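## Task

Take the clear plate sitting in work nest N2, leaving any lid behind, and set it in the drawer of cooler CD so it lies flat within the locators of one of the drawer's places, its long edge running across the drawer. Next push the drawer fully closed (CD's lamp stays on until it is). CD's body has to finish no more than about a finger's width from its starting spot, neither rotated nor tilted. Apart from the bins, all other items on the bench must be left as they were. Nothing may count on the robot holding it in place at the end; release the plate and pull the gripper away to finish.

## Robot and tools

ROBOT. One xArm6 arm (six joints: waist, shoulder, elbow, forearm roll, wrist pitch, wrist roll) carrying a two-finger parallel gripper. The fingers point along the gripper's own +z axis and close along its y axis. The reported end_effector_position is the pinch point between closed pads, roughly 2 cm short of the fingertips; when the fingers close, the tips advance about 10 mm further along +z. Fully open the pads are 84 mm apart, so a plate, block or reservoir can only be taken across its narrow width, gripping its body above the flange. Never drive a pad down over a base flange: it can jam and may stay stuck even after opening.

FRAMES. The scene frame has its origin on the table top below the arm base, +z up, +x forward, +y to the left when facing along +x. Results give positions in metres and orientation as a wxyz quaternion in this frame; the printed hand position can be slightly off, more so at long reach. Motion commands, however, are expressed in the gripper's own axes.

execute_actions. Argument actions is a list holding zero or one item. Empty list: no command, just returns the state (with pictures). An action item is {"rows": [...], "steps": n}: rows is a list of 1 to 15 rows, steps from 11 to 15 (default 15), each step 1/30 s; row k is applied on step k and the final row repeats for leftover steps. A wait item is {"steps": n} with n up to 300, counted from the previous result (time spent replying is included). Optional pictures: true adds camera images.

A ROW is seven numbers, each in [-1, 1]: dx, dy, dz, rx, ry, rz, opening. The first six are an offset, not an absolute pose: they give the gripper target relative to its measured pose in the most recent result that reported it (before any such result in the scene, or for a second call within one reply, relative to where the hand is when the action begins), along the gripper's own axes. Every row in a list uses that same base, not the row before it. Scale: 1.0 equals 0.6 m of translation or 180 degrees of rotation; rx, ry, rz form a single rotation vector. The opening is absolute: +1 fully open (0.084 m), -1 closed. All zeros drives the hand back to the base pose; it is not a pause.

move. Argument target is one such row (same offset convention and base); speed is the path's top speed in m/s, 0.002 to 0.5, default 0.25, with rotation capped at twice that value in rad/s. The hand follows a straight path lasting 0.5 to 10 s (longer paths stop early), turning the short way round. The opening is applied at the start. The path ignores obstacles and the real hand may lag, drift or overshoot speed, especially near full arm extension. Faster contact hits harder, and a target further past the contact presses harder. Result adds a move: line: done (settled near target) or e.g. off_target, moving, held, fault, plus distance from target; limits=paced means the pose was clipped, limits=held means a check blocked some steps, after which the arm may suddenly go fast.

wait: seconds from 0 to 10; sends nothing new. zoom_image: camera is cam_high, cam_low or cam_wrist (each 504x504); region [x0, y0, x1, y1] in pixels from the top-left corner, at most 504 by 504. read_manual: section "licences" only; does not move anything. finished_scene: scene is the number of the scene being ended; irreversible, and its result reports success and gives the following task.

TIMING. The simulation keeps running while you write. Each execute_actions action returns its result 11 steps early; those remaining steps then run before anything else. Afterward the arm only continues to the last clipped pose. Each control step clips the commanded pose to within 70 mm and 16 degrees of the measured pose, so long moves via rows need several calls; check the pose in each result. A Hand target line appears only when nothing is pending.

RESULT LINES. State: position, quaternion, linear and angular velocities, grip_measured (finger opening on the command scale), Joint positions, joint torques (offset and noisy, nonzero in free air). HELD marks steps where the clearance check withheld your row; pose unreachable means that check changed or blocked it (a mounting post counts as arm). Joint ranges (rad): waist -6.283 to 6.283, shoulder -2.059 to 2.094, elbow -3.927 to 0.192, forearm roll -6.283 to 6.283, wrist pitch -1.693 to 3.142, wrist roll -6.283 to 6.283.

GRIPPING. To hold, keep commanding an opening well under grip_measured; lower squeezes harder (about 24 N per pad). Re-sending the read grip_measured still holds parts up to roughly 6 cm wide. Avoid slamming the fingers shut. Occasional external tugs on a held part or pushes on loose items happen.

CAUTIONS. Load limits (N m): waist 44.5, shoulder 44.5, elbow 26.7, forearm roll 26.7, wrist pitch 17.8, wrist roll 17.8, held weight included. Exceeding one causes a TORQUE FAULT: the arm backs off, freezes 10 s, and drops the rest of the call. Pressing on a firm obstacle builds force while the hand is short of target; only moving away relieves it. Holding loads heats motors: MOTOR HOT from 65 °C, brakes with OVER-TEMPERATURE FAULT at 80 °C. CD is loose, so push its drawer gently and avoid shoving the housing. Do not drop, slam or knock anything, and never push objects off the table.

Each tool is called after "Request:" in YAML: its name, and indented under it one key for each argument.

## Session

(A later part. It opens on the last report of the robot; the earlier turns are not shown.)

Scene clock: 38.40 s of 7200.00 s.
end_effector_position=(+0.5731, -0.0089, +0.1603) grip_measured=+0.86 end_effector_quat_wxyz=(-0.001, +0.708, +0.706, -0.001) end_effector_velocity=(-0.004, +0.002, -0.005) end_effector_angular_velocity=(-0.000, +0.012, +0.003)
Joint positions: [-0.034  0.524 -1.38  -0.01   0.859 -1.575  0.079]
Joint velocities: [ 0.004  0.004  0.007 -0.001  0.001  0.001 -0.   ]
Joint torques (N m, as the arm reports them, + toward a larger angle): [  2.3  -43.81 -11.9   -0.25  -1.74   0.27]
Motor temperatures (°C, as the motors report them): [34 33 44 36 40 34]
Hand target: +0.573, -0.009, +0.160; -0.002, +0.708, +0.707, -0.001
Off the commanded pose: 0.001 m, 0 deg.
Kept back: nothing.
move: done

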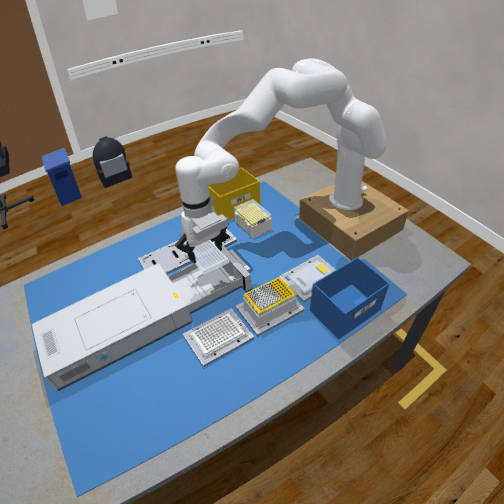

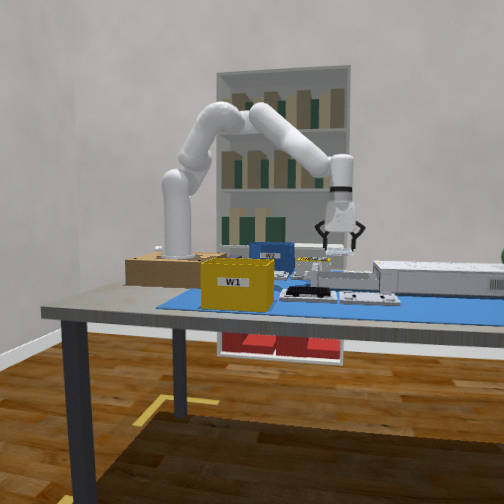

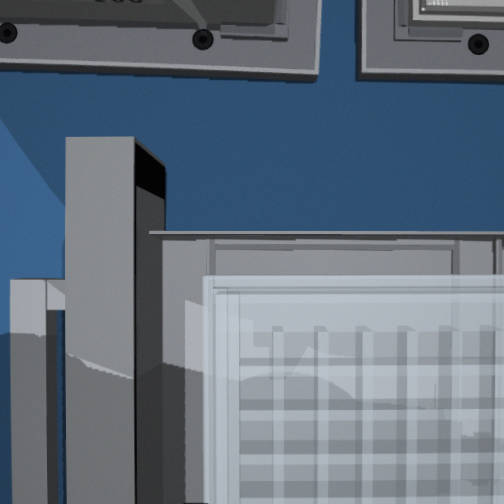

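Request:
move:
  target: [0.0083,-0.0058,0.075,0,0,0,0.0]
  speed: 0.06

Request:
zoom_image:
  camera: "cam_wrist"
  region: [120, 200, 504, 400]

Scene clock: 45.40 s of 7200.00 s.
end_effector_position=(+0.5698, -0.0042, +0.1156) grip_measured=+0.86 end_effector_quat_wxyz=(-0.001, +0.708, +0.706, -0.001) end_effector_velocity=(+0.003, -0.000, +0.003) end_effector_angular_velocity=(+0.000, -0.011, -0.001)
Joint positions: [-0.026  0.595 -1.348 -0.011  0.756 -1.565  0.079]
Joint velocities: [-0.    -0.003 -0.004  0.    -0.003  0.    -0.   ]
Joint torques (N m, as the arm reports them, + toward a larger angle): [  1.53 -43.99 -10.93  -0.47  -1.39  -0.43]
Motor temperatures (°C, as the motors report them): [34 33 44 36 40 34]
Hand target: +0.569, -0.004, +0.115; -0.001, +0.708, +0.706, -0.001
Off the commanded pose: 0.000 m, 0 deg.
Kept back: nothing.
After step 90, 2.93 s passed at rest.
move: done

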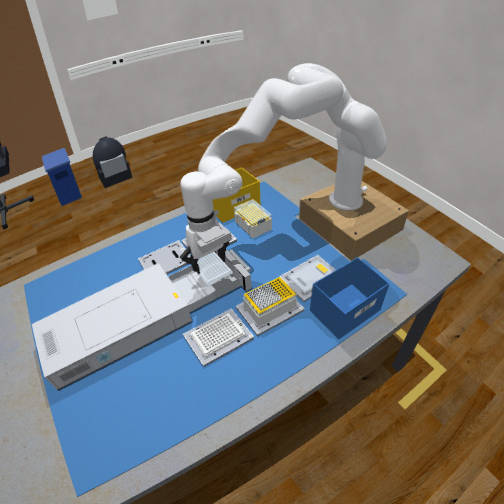

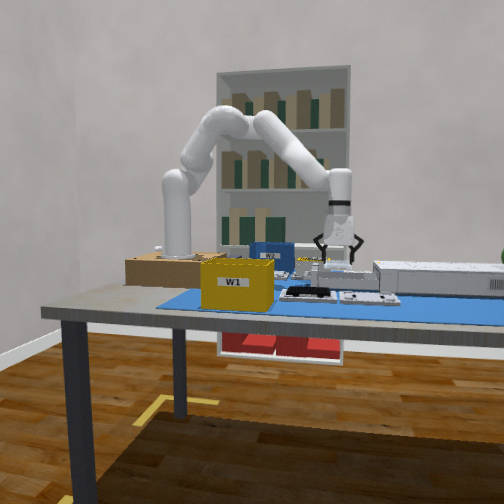

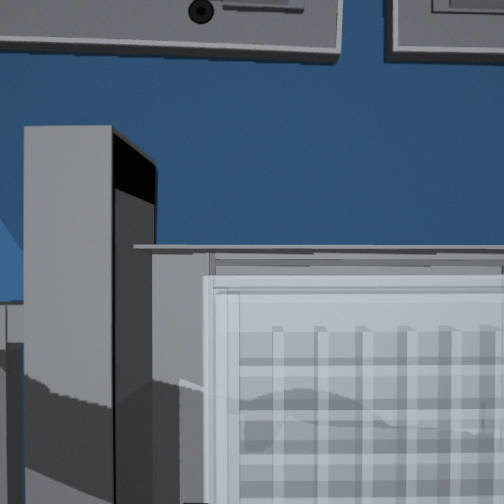

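Region (120, 200, 504, 400) of cam_wrist's 504x504 image, scaled by 1.312, with more detail than that image has; it fills the top 262 rows of this view, and the rest is white.

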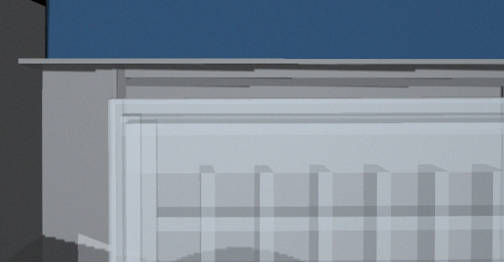

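Request:
zoom_image:
  camera: "cam_wrist"
  region: [180, 230, 260, 300]

Region (180, 230, 260, 300) of cam_wrist's 504x504 image, scaled by 6.300, with more detail than that image has; it fills the top 441 rows of this view, and the rest is white.

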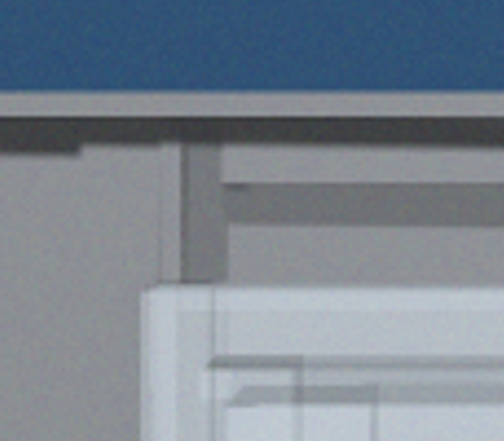

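Request:
move:
  target: [0.0005,0,0.065,0,0,0,0.0]
  speed: 0.04

Request:
zoom_image:
  camera: "cam_wrist"
  region: [160, 220, 280, 320]

Scene clock: 48.10 s of 7200.00 s.
end_effector_position=(+0.5698, -0.0040, +0.0768) grip_measured=+0.86 end_effector_quat_wxyz=(-0.001, +0.708, +0.706, -0.001) end_effector_velocity=(+0.003, +0.000, +0.003) end_effector_angular_velocity=(+0.001, -0.008, -0.000)
Joint positions: [-0.027  0.675 -1.352 -0.013  0.678 -1.564  0.079]
Joint velocities: [ 0.001 -0.002 -0.004  0.001 -0.002 -0.     0.   ]
Joint torques (N m, as the arm reports them, + toward a larger angle): [  1.48 -45.78 -10.83  -0.09  -1.29  -0.2 ]
Motor temperatures (°C, as the motors report them): [34 33 44 36 40 34]
Hand target: +0.570, -0.004, +0.077; -0.001, +0.708, +0.706, -0.001
Off the commanded pose: 0.000 m, 0 deg.
Kept back: nothing.
move: done

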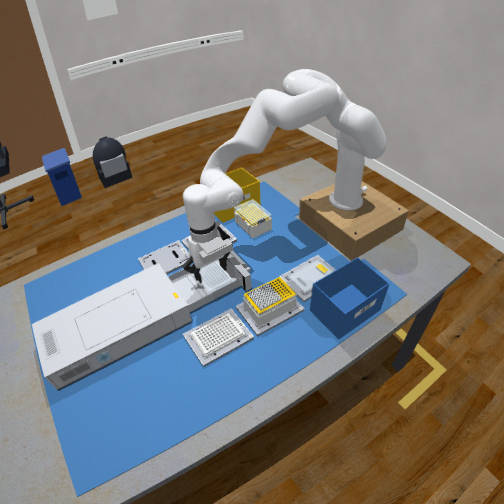

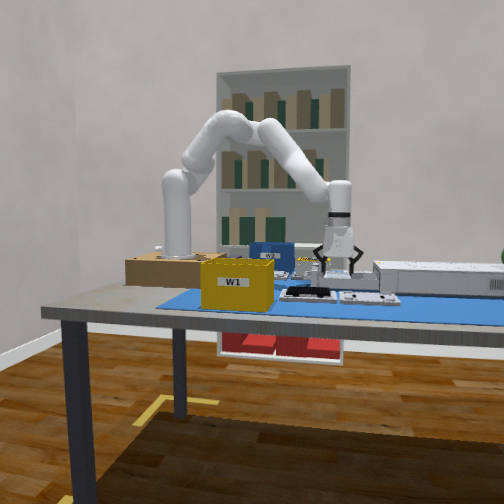

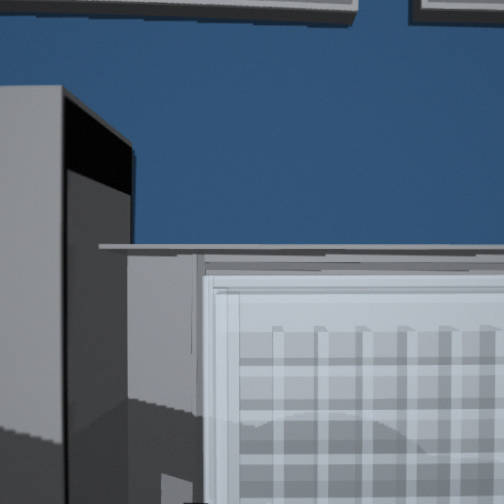

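Region (160, 220, 280, 320) of cam_wrist's 504x504 image, scaled by 4.200, with more detail than that image has.

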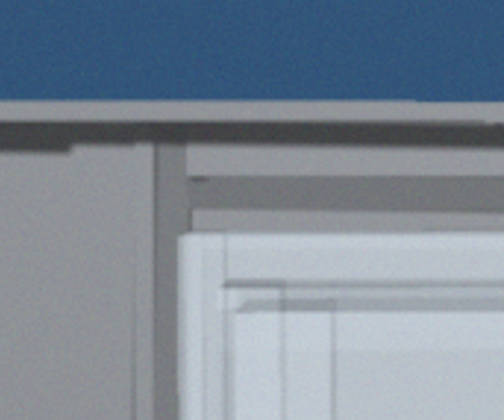

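Request:
move:
  target: [0.0005,0.0007,0.011,0,0,0,0.0]
  speed: 0.01

Request:
zoom_image:
  camera: "cam_wrist"
  region: [160, 220, 280, 320]

Scene clock: 50.13 s of 7200.00 s.
end_effector_position=(+0.5702, -0.0037, +0.0702) grip_measured=+0.86 end_effector_quat_wxyz=(-0.001, +0.708, +0.706, -0.001) end_effector_velocity=(+0.002, -0.000, +0.002) end_effector_angular_velocity=(+0.001, -0.006, -0.002)
Joint positions: [-0.026  0.691 -1.356 -0.013  0.667 -1.563  0.079]
Joint velocities: [-0.    -0.002 -0.002  0.001 -0.001  0.001  0.   ]
Joint torques (N m, as the arm reports them, + toward a larger angle): [  1.97 -45.32 -10.78   0.04  -1.56  -0.71]
Motor temperatures (°C, as the motors report them): [34 33 44 36 40 34]
Hand target: +0.570, -0.004, +0.070; -0.001, +0.708, +0.706, -0.001
Off the commanded pose: 0.000 m, 0 deg.
Kept back: nothing.
move: done

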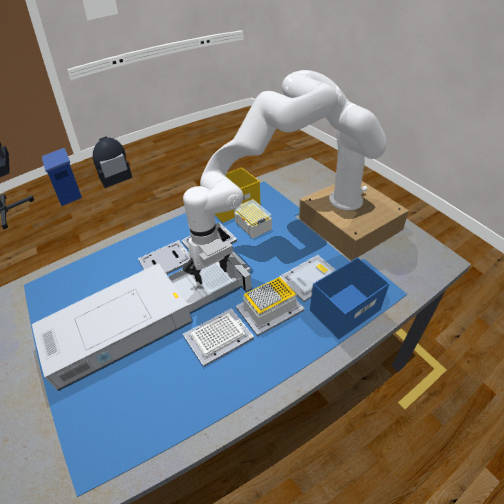

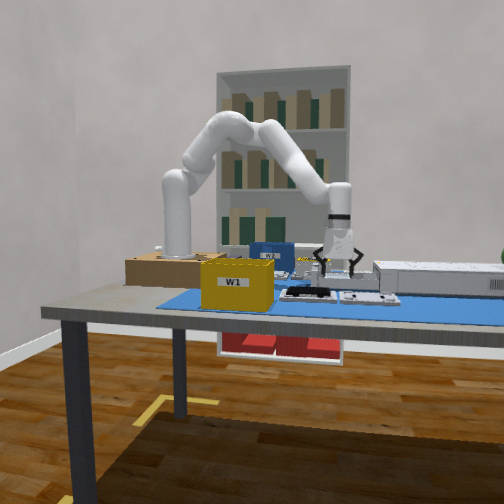

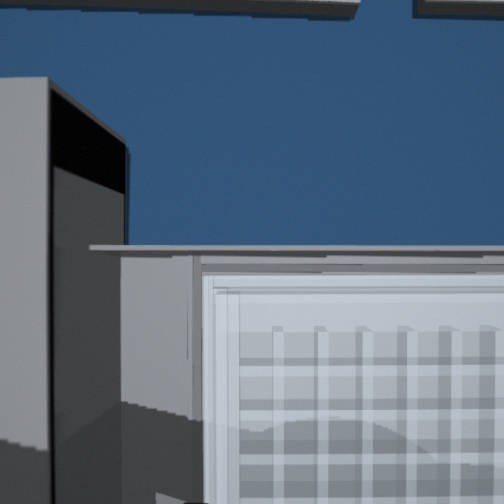

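Region (160, 220, 280, 320) of cam_wrist's 504x504 image, scaled by 4.200, with more detail than that image has.

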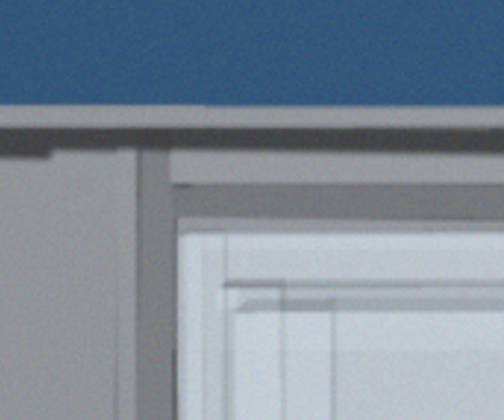

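Request:
move:
  target: [0,0,0.007,0,0,0,0.0]
  speed: 0.008

Request:
zoom_image:
  camera: "cam_wrist"
  region: [160, 220, 280, 320]

Scene clock: 51.40 s of 7200.00 s.
end_effector_position=(+0.5701, -0.0037, +0.0660) grip_measured=+0.86 end_effector_quat_wxyz=(-0.001, +0.708, +0.706, -0.001) end_effector_velocity=(+0.001, +0.000, -0.000) end_effector_angular_velocity=(+0.001, -0.002, +0.001)
Joint positions: [-0.026  0.7   -1.357 -0.013  0.659 -1.563  0.079]
Joint velocities: [ 0.001  0.002 -0.002  0.001 -0.001 -0.002  0.   ]
Joint torques (N m, as the arm reports them, + toward a larger angle): [  0.96 -45.29 -10.38  -0.1   -1.72  -0.06]
Motor temperatures (°C, as the motors report them): [34 33 44 36 41 34]
Hand target: +0.570, -0.004, +0.066; -0.001, +0.708, +0.706, -0.001
Off the commanded pose: 0.000 m, 0 deg.
Kept back: nothing.
move: done

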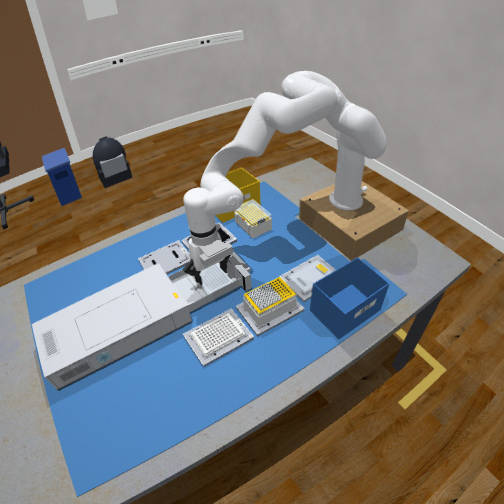

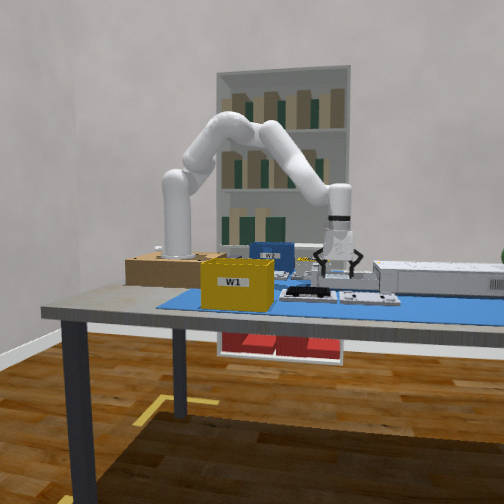

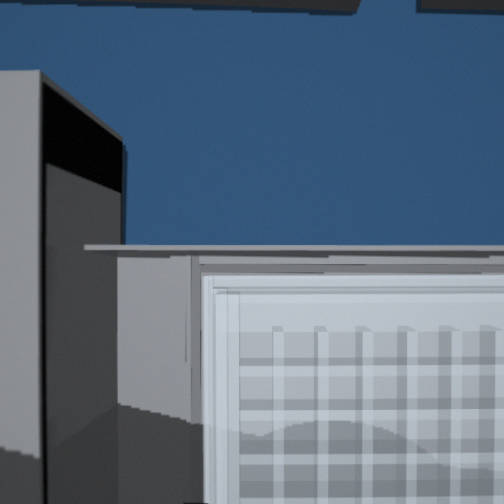

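Region (160, 220, 280, 320) of cam_wrist's 504x504 image, scaled by 4.200, with more detail than that image has.

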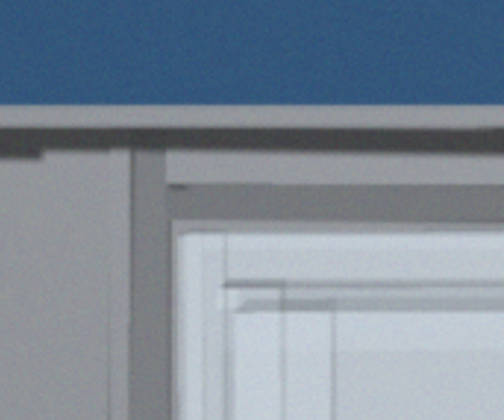

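Request:
move:
  target: [0,0,0.005,0,0,0,0.0]
  speed: 0.008

Request:
zoom_image:
  camera: "cam_wrist"
  region: [160, 220, 280, 320]

Scene clock: 52.80 s of 7200.00 s.
end_effector_position=(+0.5701, -0.0038, +0.0630) grip_measured=+0.86 end_effector_quat_wxyz=(-0.001, +0.708, +0.706, -0.001) end_effector_velocity=(+0.001, -0.000, +0.000) end_effector_angular_velocity=(+0.000, -0.002, -0.001)
Joint positions: [-0.026  0.707 -1.358 -0.013  0.654 -1.563  0.079]
Joint velocities: [-0.     0.001 -0.001  0.    -0.001  0.     0.   ]
Joint torques (N m, as the arm reports them, + toward a larger angle): [  2.09 -45.73 -10.45  -0.15  -1.4    0.05]
Motor temperatures (°C, as the motors report them): [34 33 44 36 41 34]
Hand target: +0.570, -0.004, +0.063; -0.001, +0.708, +0.706, -0.001
Off the commanded pose: 0.000 m, 0 deg.
Kept back: nothing.
move: done

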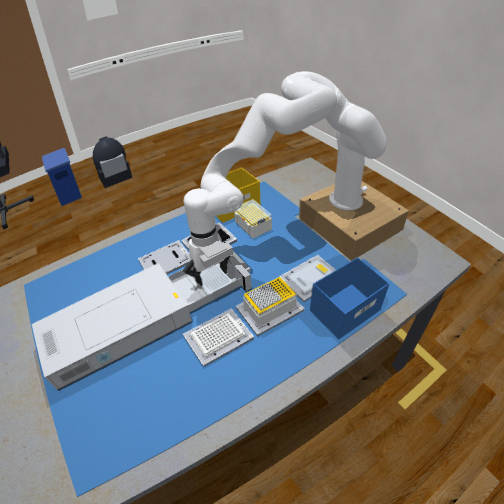

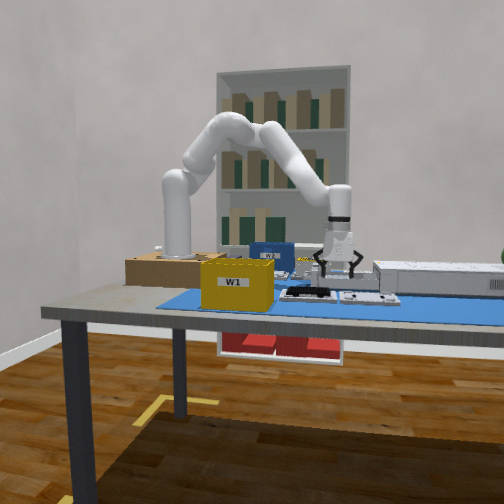

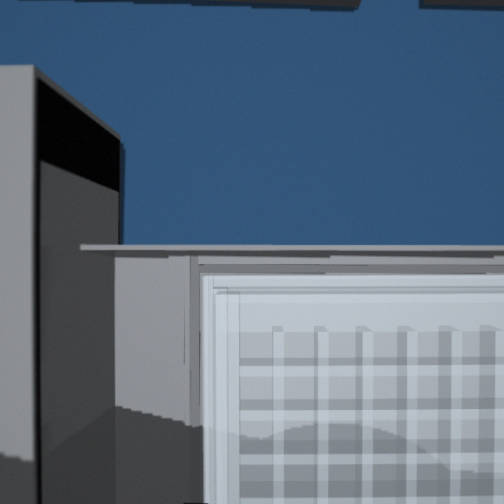

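Region (160, 220, 280, 320) of cam_wrist's 504x504 image, scaled by 4.200, with more detail than that image has.

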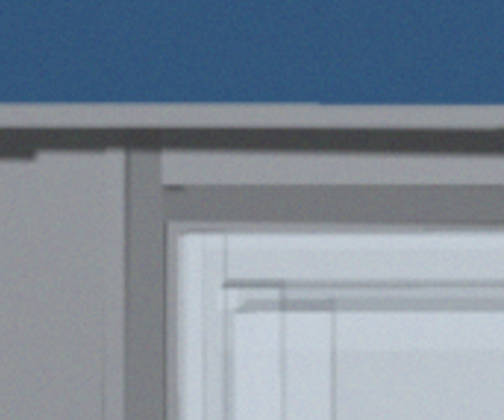

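Request:
move:
  target: [0,0,0.005,0,0,0,0.0]
  speed: 0.008

Request:
zoom_image:
  camera: "cam_wrist"
  region: [160, 220, 280, 320]

Scene clock: 54.07 s of 7200.00 s.
end_effector_position=(+0.5701, -0.0038, +0.0600) grip_measured=+0.86 end_effector_quat_wxyz=(-0.001, +0.708, +0.706, -0.001) end_effector_velocity=(+0.001, +0.000, +0.001) end_effector_angular_velocity=(+0.000, -0.003, -0.000)
Joint positions: [-0.026  0.714 -1.36  -0.013  0.648 -1.563  0.079]
Joint velocities: [ 0.    -0.001 -0.001  0.001 -0.001 -0.     0.   ]
Joint torques (N m, as the arm reports them, + toward a larger angle): [  1.03 -46.3  -10.44  -0.2   -1.36  -0.02]
Motor temperatures (°C, as the motors report them): [34 33 43 36 41 34]
Hand target: +0.570, -0.004, +0.060; -0.001, +0.708, +0.706, -0.001
Off the commanded pose: 0.000 m, 0 deg.
Kept back: nothing.
move: done

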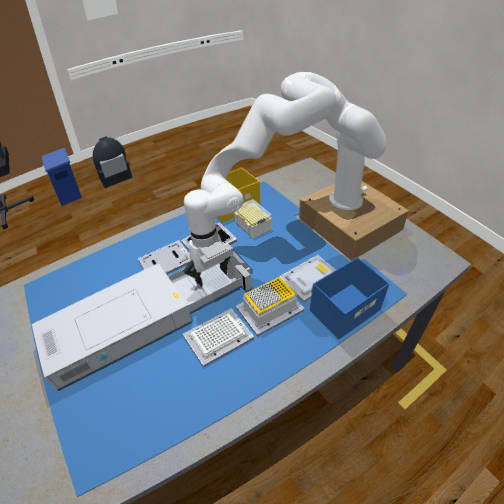

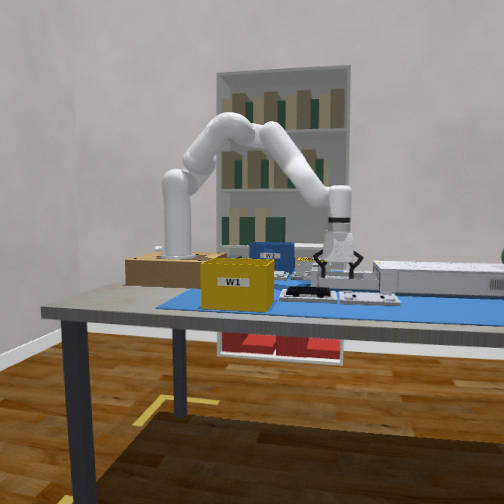

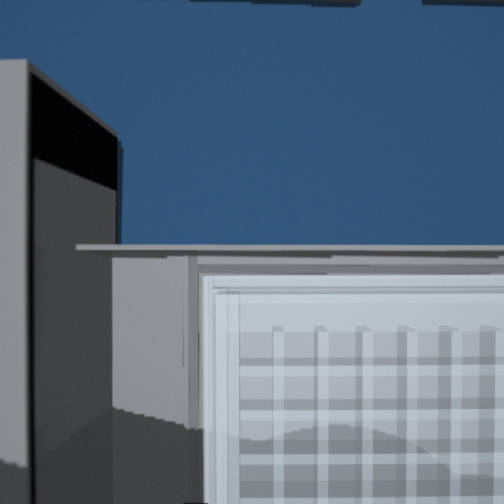

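Region (160, 220, 280, 320) of cam_wrist's 504x504 image, scaled by 4.200, with more detail than that image has.

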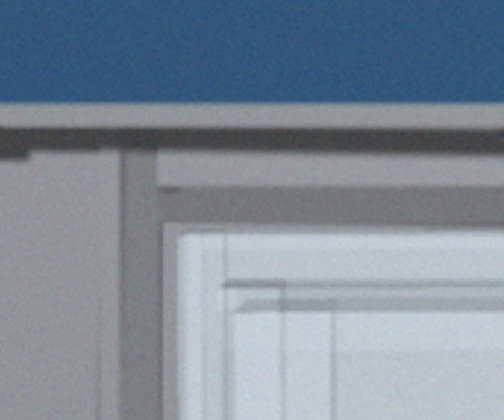

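Request:
move:
  target: [0,-0.001,0.004,0,0,0,0.0]
  speed: 0.006

Request:
zoom_image:
  camera: "cam_wrist"
  region: [160, 220, 280, 320]

Scene clock: 55.47 s of 7200.00 s.
end_effector_position=(+0.5699, -0.0038, +0.0581) grip_measured=+0.86 end_effector_quat_wxyz=(-0.000, +0.708, +0.706, -0.000) end_effector_velocity=(-0.000, -0.000, -0.001) end_effector_angular_velocity=(-0.000, -0.001, +0.001)
Joint positions: [-0.026  0.717 -1.358 -0.013  0.643 -1.563  0.079]
Joint velocities: [-0.001  0.001  0.001 -0.001 -0.003 -0.001 -0.004]
Joint torques (N m, as the arm reports them, + toward a larger angle): [  1.19 -43.03  -9.45  -0.1   -1.5   -0.44]
Motor temperatures (°C, as the motors report them): [34 33 43 36 41 34]
Hand target: +0.569, -0.004, +0.058; -0.001, +0.708, +0.706, -0.001
Off the commanded pose: 0.001 m, 0 deg.
Kept back: nothing.
move: done

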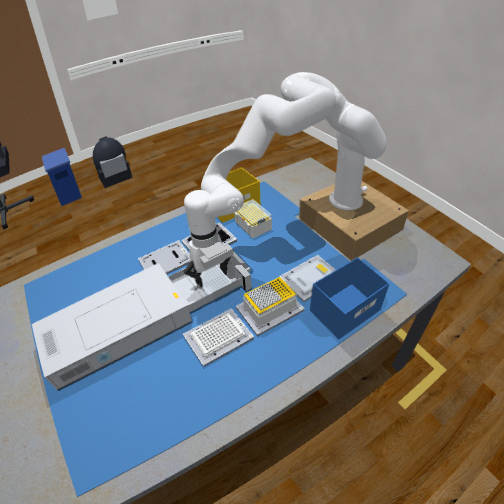

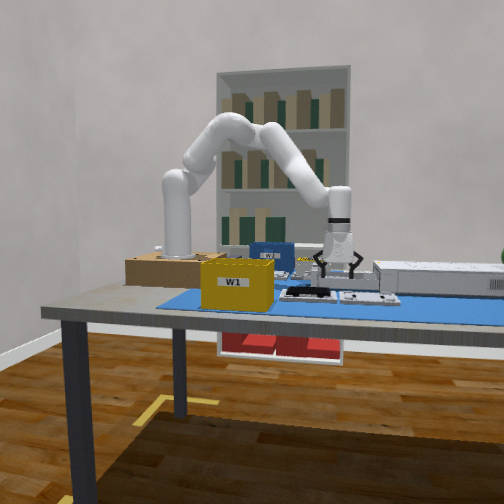

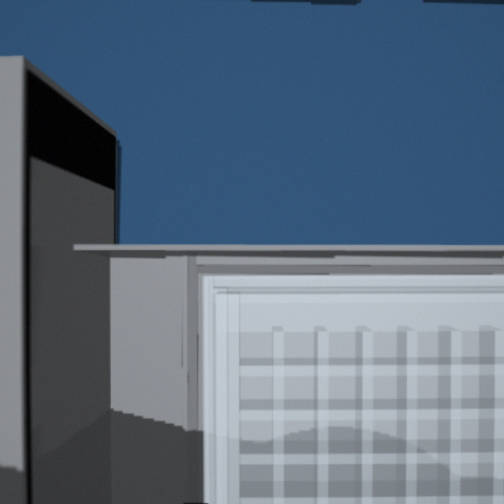

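Region (160, 220, 280, 320) of cam_wrist's 504x504 image, scaled by 4.200, with more detail than that image has.

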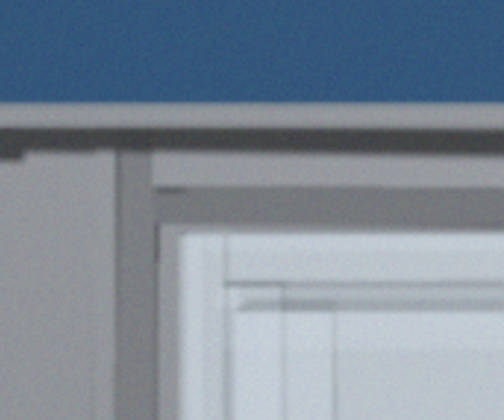

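Request:
zoom_image:
  camera: "cam_low"
  region: [295, 220, 395, 300]

Request:
zoom_image:
  camera: "cam_high"
  region: [160, 210, 270, 310]

Region (295, 220, 395, 300) of cam_low's 504x504 image, scaled by 5.040, with more detail than that image has; it fills the top 403 rows of this view, and the rest is white.

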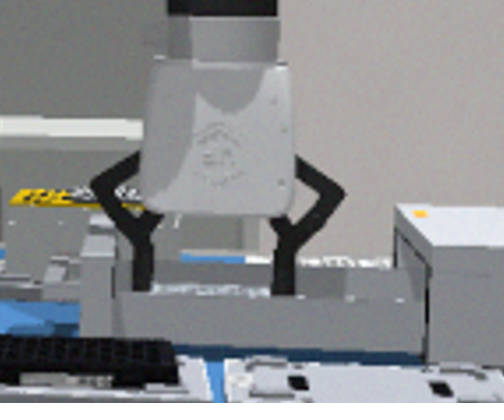

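Region (160, 210, 270, 310) of cam_high's 504x504 image, scaled by 4.582, with more detail than that image has; it fills the top 458 rows of this view, and the rest is white.

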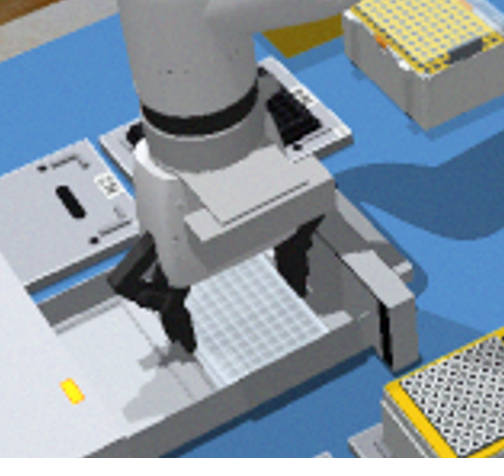

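Request:
move:
  target: [0,0.0015,0.001,0,0,0,0.0]
  speed: 0.005

Request:
zoom_image:
  camera: "cam_wrist"
  region: [160, 220, 280, 320]

Scene clock: 58.63 s of 7200.00 s.
end_effector_position=(+0.5708, -0.0038, +0.0576) grip_measured=+0.87 end_effector_quat_wxyz=(-0.000, +0.708, +0.706, -0.000) end_effector_velocity=(+0.001, -0.000, +0.000) end_effector_angular_velocity=(-0.000, -0.003, -0.001)
Joint positions: [-0.026  0.721 -1.363 -0.013  0.644 -1.563  0.079]
Joint velocities: [-0.     0.    -0.    -0.    -0.003  0.001 -0.004]
Joint torques (N m, as the arm reports them, + toward a larger angle): [  0.52 -36.82  -7.93   0.07  -0.96  -0.29]
Motor temperatures (°C, as the motors report them): [34 33 43 36 41 34]
Hand target: +0.571, -0.004, +0.058; -0.000, +0.708, +0.706, -0.000
Off the commanded pose: 0.000 m, 0 deg.
Kept back: nothing.
move: done

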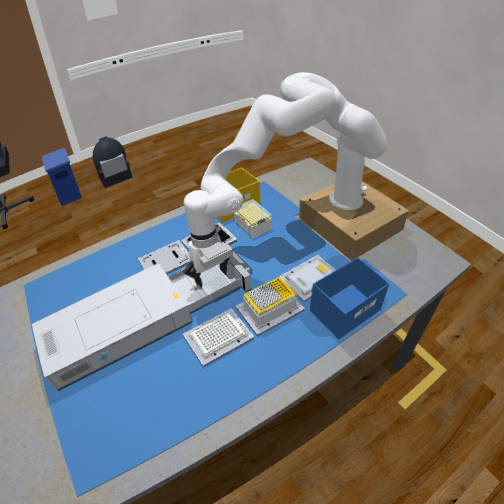

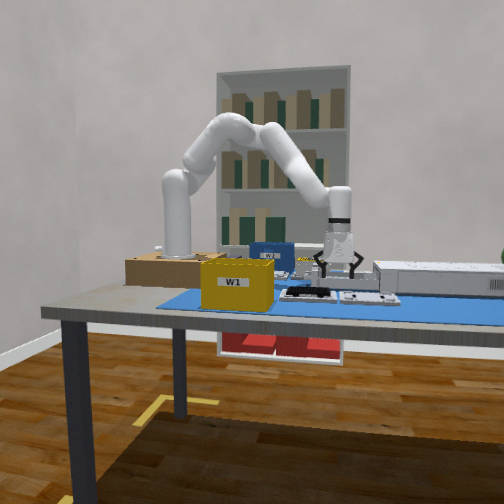

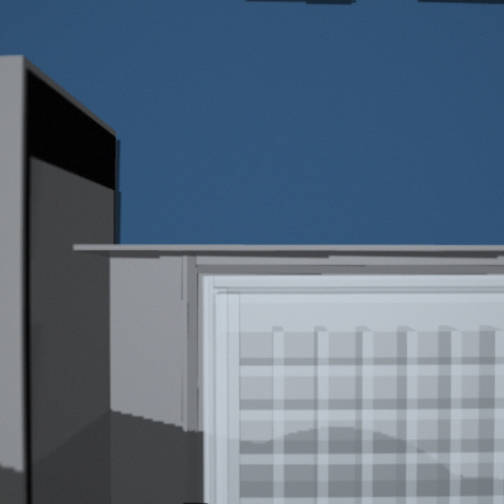

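Region (160, 220, 280, 320) of cam_wrist's 504x504 image, scaled by 4.200, with more detail than that image has.

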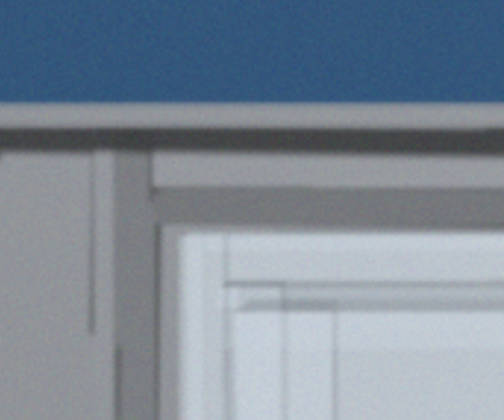

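Request:
move:
  target: [0,-0.0005,-0.0015,0,0,0,0.0]
  speed: 0.005

Scene clock: 59.73 s of 7200.00 s.
end_effector_position=(+0.5701, -0.0038, +0.0580) grip_measured=+0.86 end_effector_quat_wxyz=(-0.001, +0.708, +0.706, -0.001) end_effector_velocity=(+0.001, +0.000, +0.001) end_effector_angular_velocity=(+0.001, -0.002, -0.002)
Joint positions: [-0.027  0.719 -1.361 -0.013  0.645 -1.563  0.079]
Joint velocities: [ 0.001 -0.003  0.     0.001  0.     0.001 -0.001]
Joint torques (N m, as the arm reports them, + toward a larger angle): [  1.64 -40.87  -8.81  -0.25  -0.82  -0.11]
Motor temperatures (°C, as the motors report them): [34 33 43 36 40 34]
Hand target: +0.571, -0.004, +0.058; -0.000, +0.708, +0.706, -0.000
Off the commanded pose: 0.001 m, 0 deg.
Kept back: nothing.
move: done

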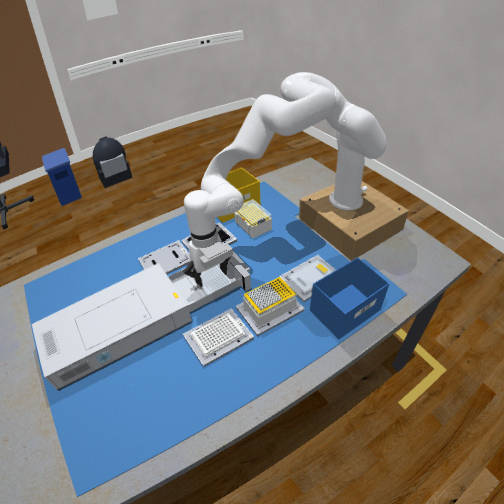

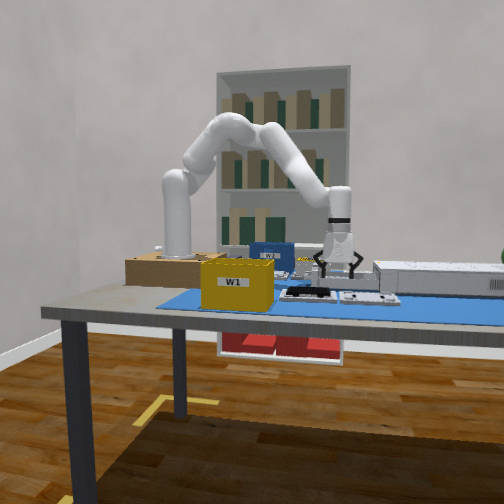

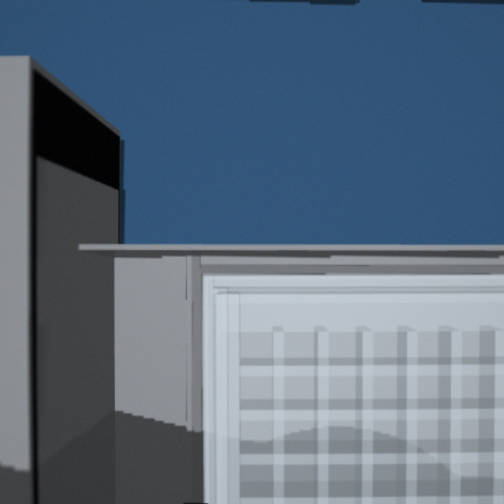

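Request:
move:
  target: [0,0.0005,-0.0022,0,0,0,0.0]
  speed: 0.005

Request:
zoom_image:
  camera: "cam_wrist"
  region: [160, 220, 280, 320]

Scene clock: 60.70 s of 7200.00 s.
end_effector_position=(+0.5697, -0.0038, +0.0587) grip_measured=+0.86 end_effector_quat_wxyz=(-0.001, +0.708, +0.706, -0.001) end_effector_velocity=(+0.002, -0.000, +0.002) end_effector_angular_velocity=(-0.000, -0.005, +0.000)
Joint positions: [-0.026  0.717 -1.361 -0.013  0.648 -1.563  0.079]
Joint velocities: [ 0.    -0.003 -0.002 -0.001 -0.001  0.    -0.003]
Joint torques (N m, as the arm reports them, + toward a larger angle): [  0.8  -45.75 -10.77  -0.11  -1.71  -0.07]
Motor temperatures (°C, as the motors report them): [34 33 43 36 40 34]
Hand target: +0.570, -0.004, +0.059; -0.001, +0.708, +0.706, -0.001
Off the commanded pose: 0.001 m, 0 deg.
Kept back: nothing.
move: done

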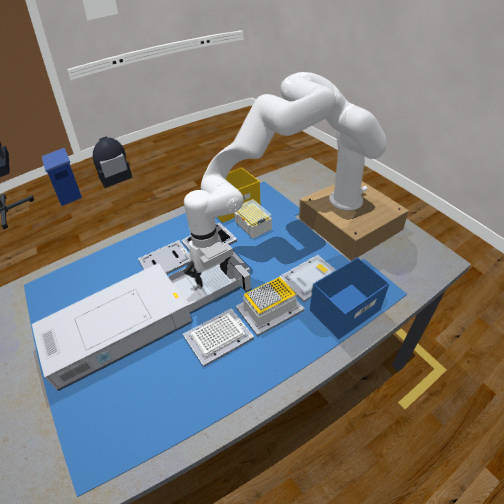

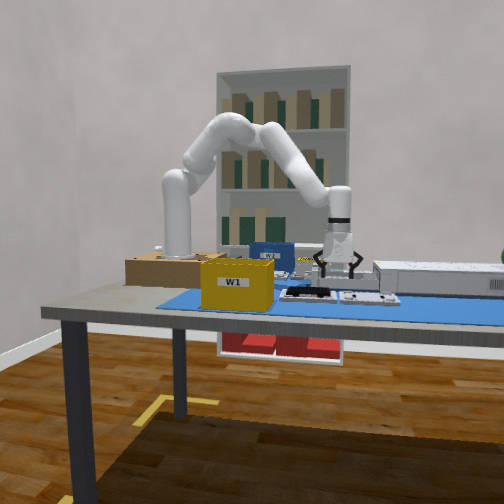

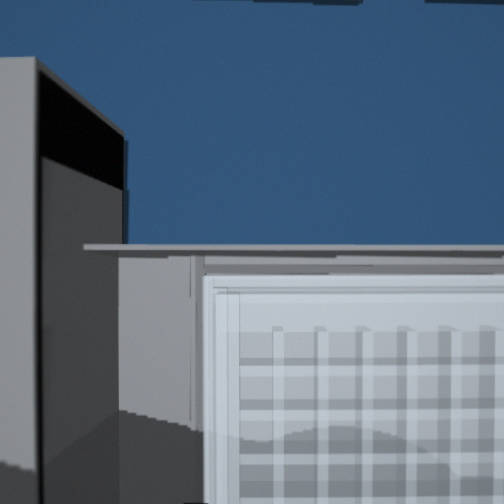

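Region (160, 220, 280, 320) of cam_wrist's 504x504 image, scaled by 4.200, with more detail than that image has.

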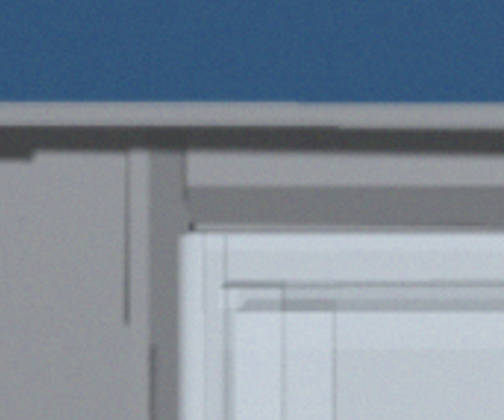

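Request:
move:
  target: [0,0.0017,0,0,0,0,0.0]
  speed: 0.005

Request:
zoom_image:
  camera: "cam_wrist"
  region: [160, 220, 280, 320]

Scene clock: 61.83 s of 7200.00 s.
end_effector_position=(+0.5708, -0.0038, +0.0587) grip_measured=+0.86 end_effector_quat_wxyz=(-0.001, +0.708, +0.706, -0.001) end_effector_velocity=(+0.001, -0.000, +0.001) end_effector_angular_velocity=(+0.000, -0.002, -0.001)
Joint positions: [-0.026  0.72  -1.366 -0.013  0.651 -1.563  0.079]
Joint velocities: [-0.001 -0.002 -0.     0.     0.001  0.     0.003]
Joint torques (N m, as the arm reports them, + toward a larger angle): [  1.61 -44.89 -10.38   0.    -1.44   0.01]
Motor temperatures (°C, as the motors report them): [34 33 43 36 41 34]
Hand target: +0.571, -0.004, +0.059; -0.001, +0.708, +0.706, -0.001
Off the commanded pose: 0.000 m, 0 deg.
Kept back: nothing.
move: done

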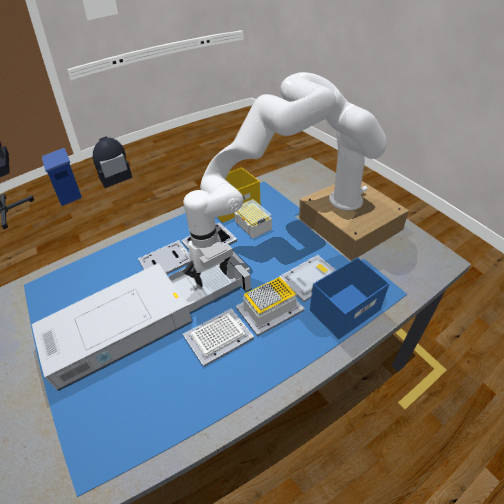

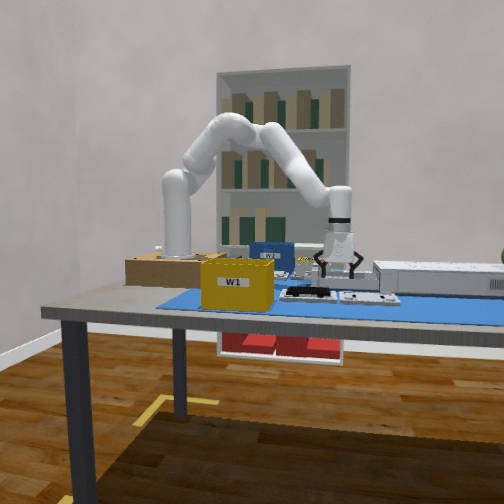

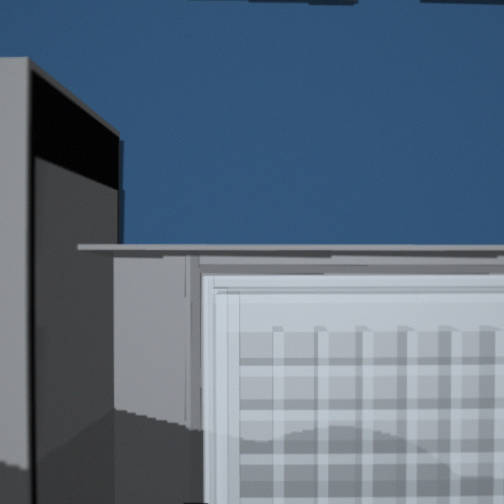

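Region (160, 220, 280, 320) of cam_wrist's 504x504 image, scaled by 4.200, with more detail than that image has.

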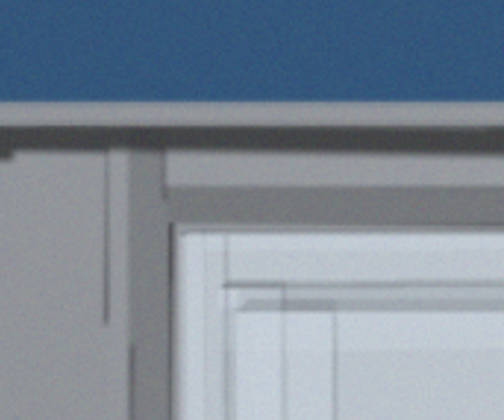

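Request:
execute_actions:
  actions:
    - {"rows":[[0,0,0,0,0,0,0.8],[0,0,0,0,0,0,0.84],[0,0,0,0,0,0,0.87],[0,0,0,0,0,0,0.89],[0,0,0,0,0,0,0.91],[0,0,0,0,0,0,0.93],[0,0,0,0,0,0,0.94],[0,0,0,0,0,0,0.95],[0,0,0,0,0,0,0.95],[0,0,-0.002,0,0,0,0.95],[0,0,-0.004,0,0,0,0.95],[0,0,-0.007,0,0,0,0.95],[0,0,-0.010,0,0,0,0.95],[0,0,-0.013,0,0,0,0.95],[0,0,-0.016,0,0,0,0.95]],"steps":15}

Request:
execute_actions:
  actions: []

Scene clock: 62.90 s of 7200.00 s.
end_effector_position=(+0.5708, -0.0038, +0.0587) grip_measured=+0.87 end_effector_quat_wxyz=(-0.001, +0.708, +0.706, -0.001) end_effector_velocity=(+0.001, -0.000, +0.001) end_effector_angular_velocity=(-0.000, -0.002, +0.002)
Joint positions: [-0.026  0.72  -1.366 -0.013  0.651 -1.563  0.079]
Joint velocities: [-0.    -0.001 -0.001 -0.001 -0.    -0.002  0.018]
Joint torques (N m, as the arm reports them, + toward a larger angle): [  1.18 -45.21 -10.55  -0.33  -1.52   0.3 ]
Motor temperatures (°C, as the motors report them): [34 33 43 36 41 34]
Steps of this call (steps 1 to 28: nothing new was sent; steps 29 to 32: the first 4 steps of this action). Readings (end_effector_position):
29: (+0.5707, -0.0038, +0.0587)
30: (+0.5707, -0.0038, +0.0587)
32: the state above

Scene clock: 63.27 s of 7200.00 s.
end_effector_position=(+0.5705, -0.0038, +0.0631) grip_measured=+0.95 end_effector_quat_wxyz=(-0.002, +0.708, +0.706, -0.002) end_effector_velocity=(+0.006, +0.000, +0.054) end_effector_angular_velocity=(-0.001, -0.015, +0.003)
Joint positions: [-0.026  0.709 -1.364 -0.013  0.659 -1.563  0.082]
Joint velocities: [ 0.002 -0.113  0.013  0.     0.085 -0.003  0.   ]
Joint torques (N m, as the arm reports them, + toward a larger angle): [  1.47 -47.03 -10.7    0.11  -1.43  -0.21]
Motor temperatures (°C, as the motors report them): [34 33 43 36 41 34]
Hand target: +0.571, -0.004, +0.068; -0.001, +0.708, +0.706, -0.001
Off the commanded pose: 0.005 m, 0 deg.
Kept back: nothing.
Steps of this call (steps 1 to 11: the last 11 steps of your previous action). Readings (end_effector_position):
1: (+0.5707, -0.0038, +0.0587)
2: (+0.5707, -0.0038, +0.0586)
4: (+0.5707, -0.0038, +0.0586)
8: (+0.5705, -0.0038, +0.0593)
11: the state above

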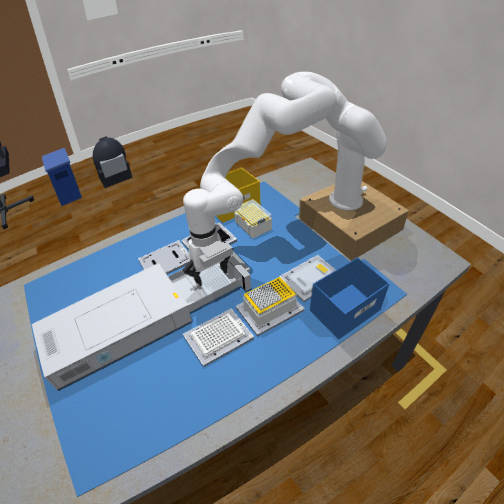

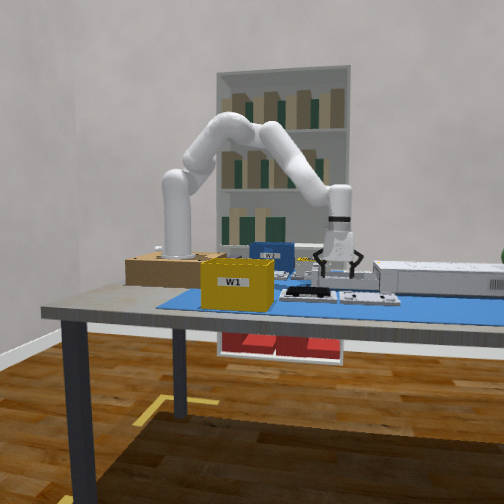

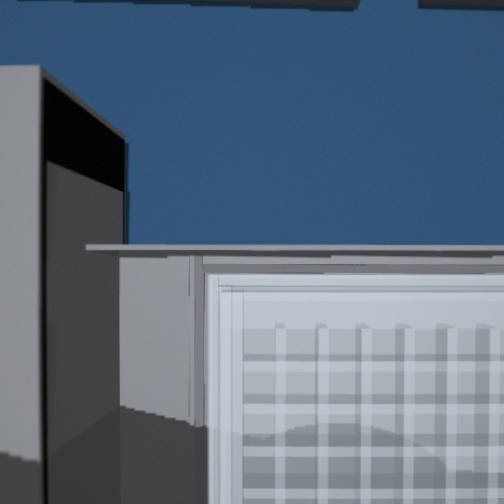

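The plate is released. Next I'll rise and inspect it from above.

Request:
move:
  target: [-0.11,0.055,-0.36,0,0,0,1]
  speed: 0.15

Scene clock: 65.47 s of 7200.00 s.
end_effector_position=(+0.6044, -0.0687, +0.2783) grip_measured=+1.00 end_effector_quat_wxyz=(-0.003, +0.707, +0.707, -0.002) end_effector_velocity=(+0.003, -0.001, +0.007) end_effector_angular_velocity=(-0.001, -0.014, -0.001)
Joint positions: [-0.129  0.512 -1.719 -0.008  1.212 -1.675  0.084]
Joint velocities: [-0.001 -0.004 -0.011  0.     0.001 -0.     0.   ]
Joint torques (N m, as the arm reports them, + toward a larger angle): [  1.28 -45.23 -12.85  -0.23  -1.68  -0.11]
Motor temperatures (°C, as the motors report them): [34 33 43 36 41 34]
Hand target: +0.605, -0.069, +0.279; -0.002, +0.707, +0.707, -0.001
Off the commanded pose: 0.001 m, 0 deg.
Kept back: nothing.
move: done

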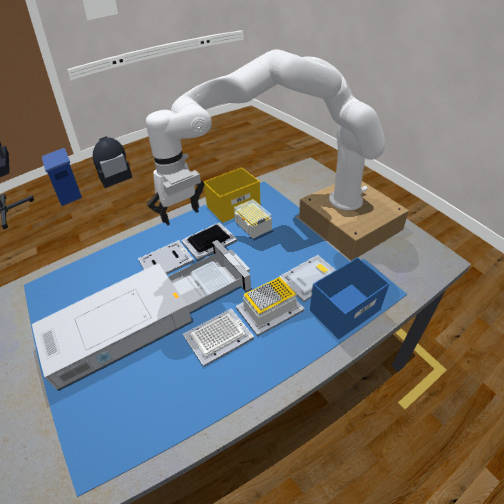

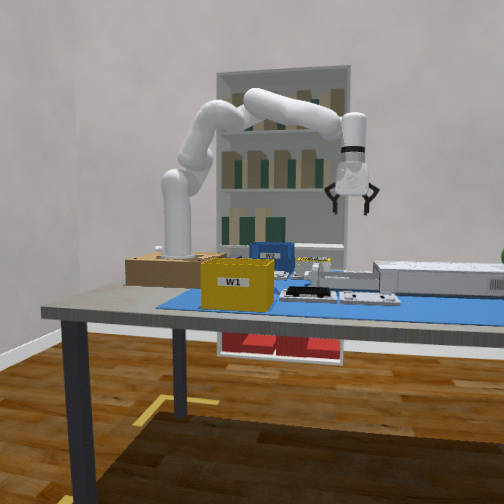

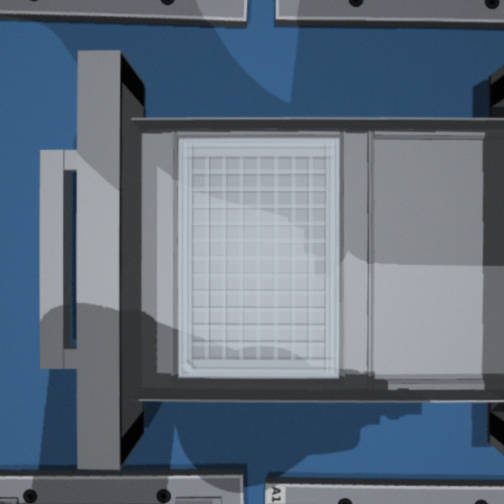

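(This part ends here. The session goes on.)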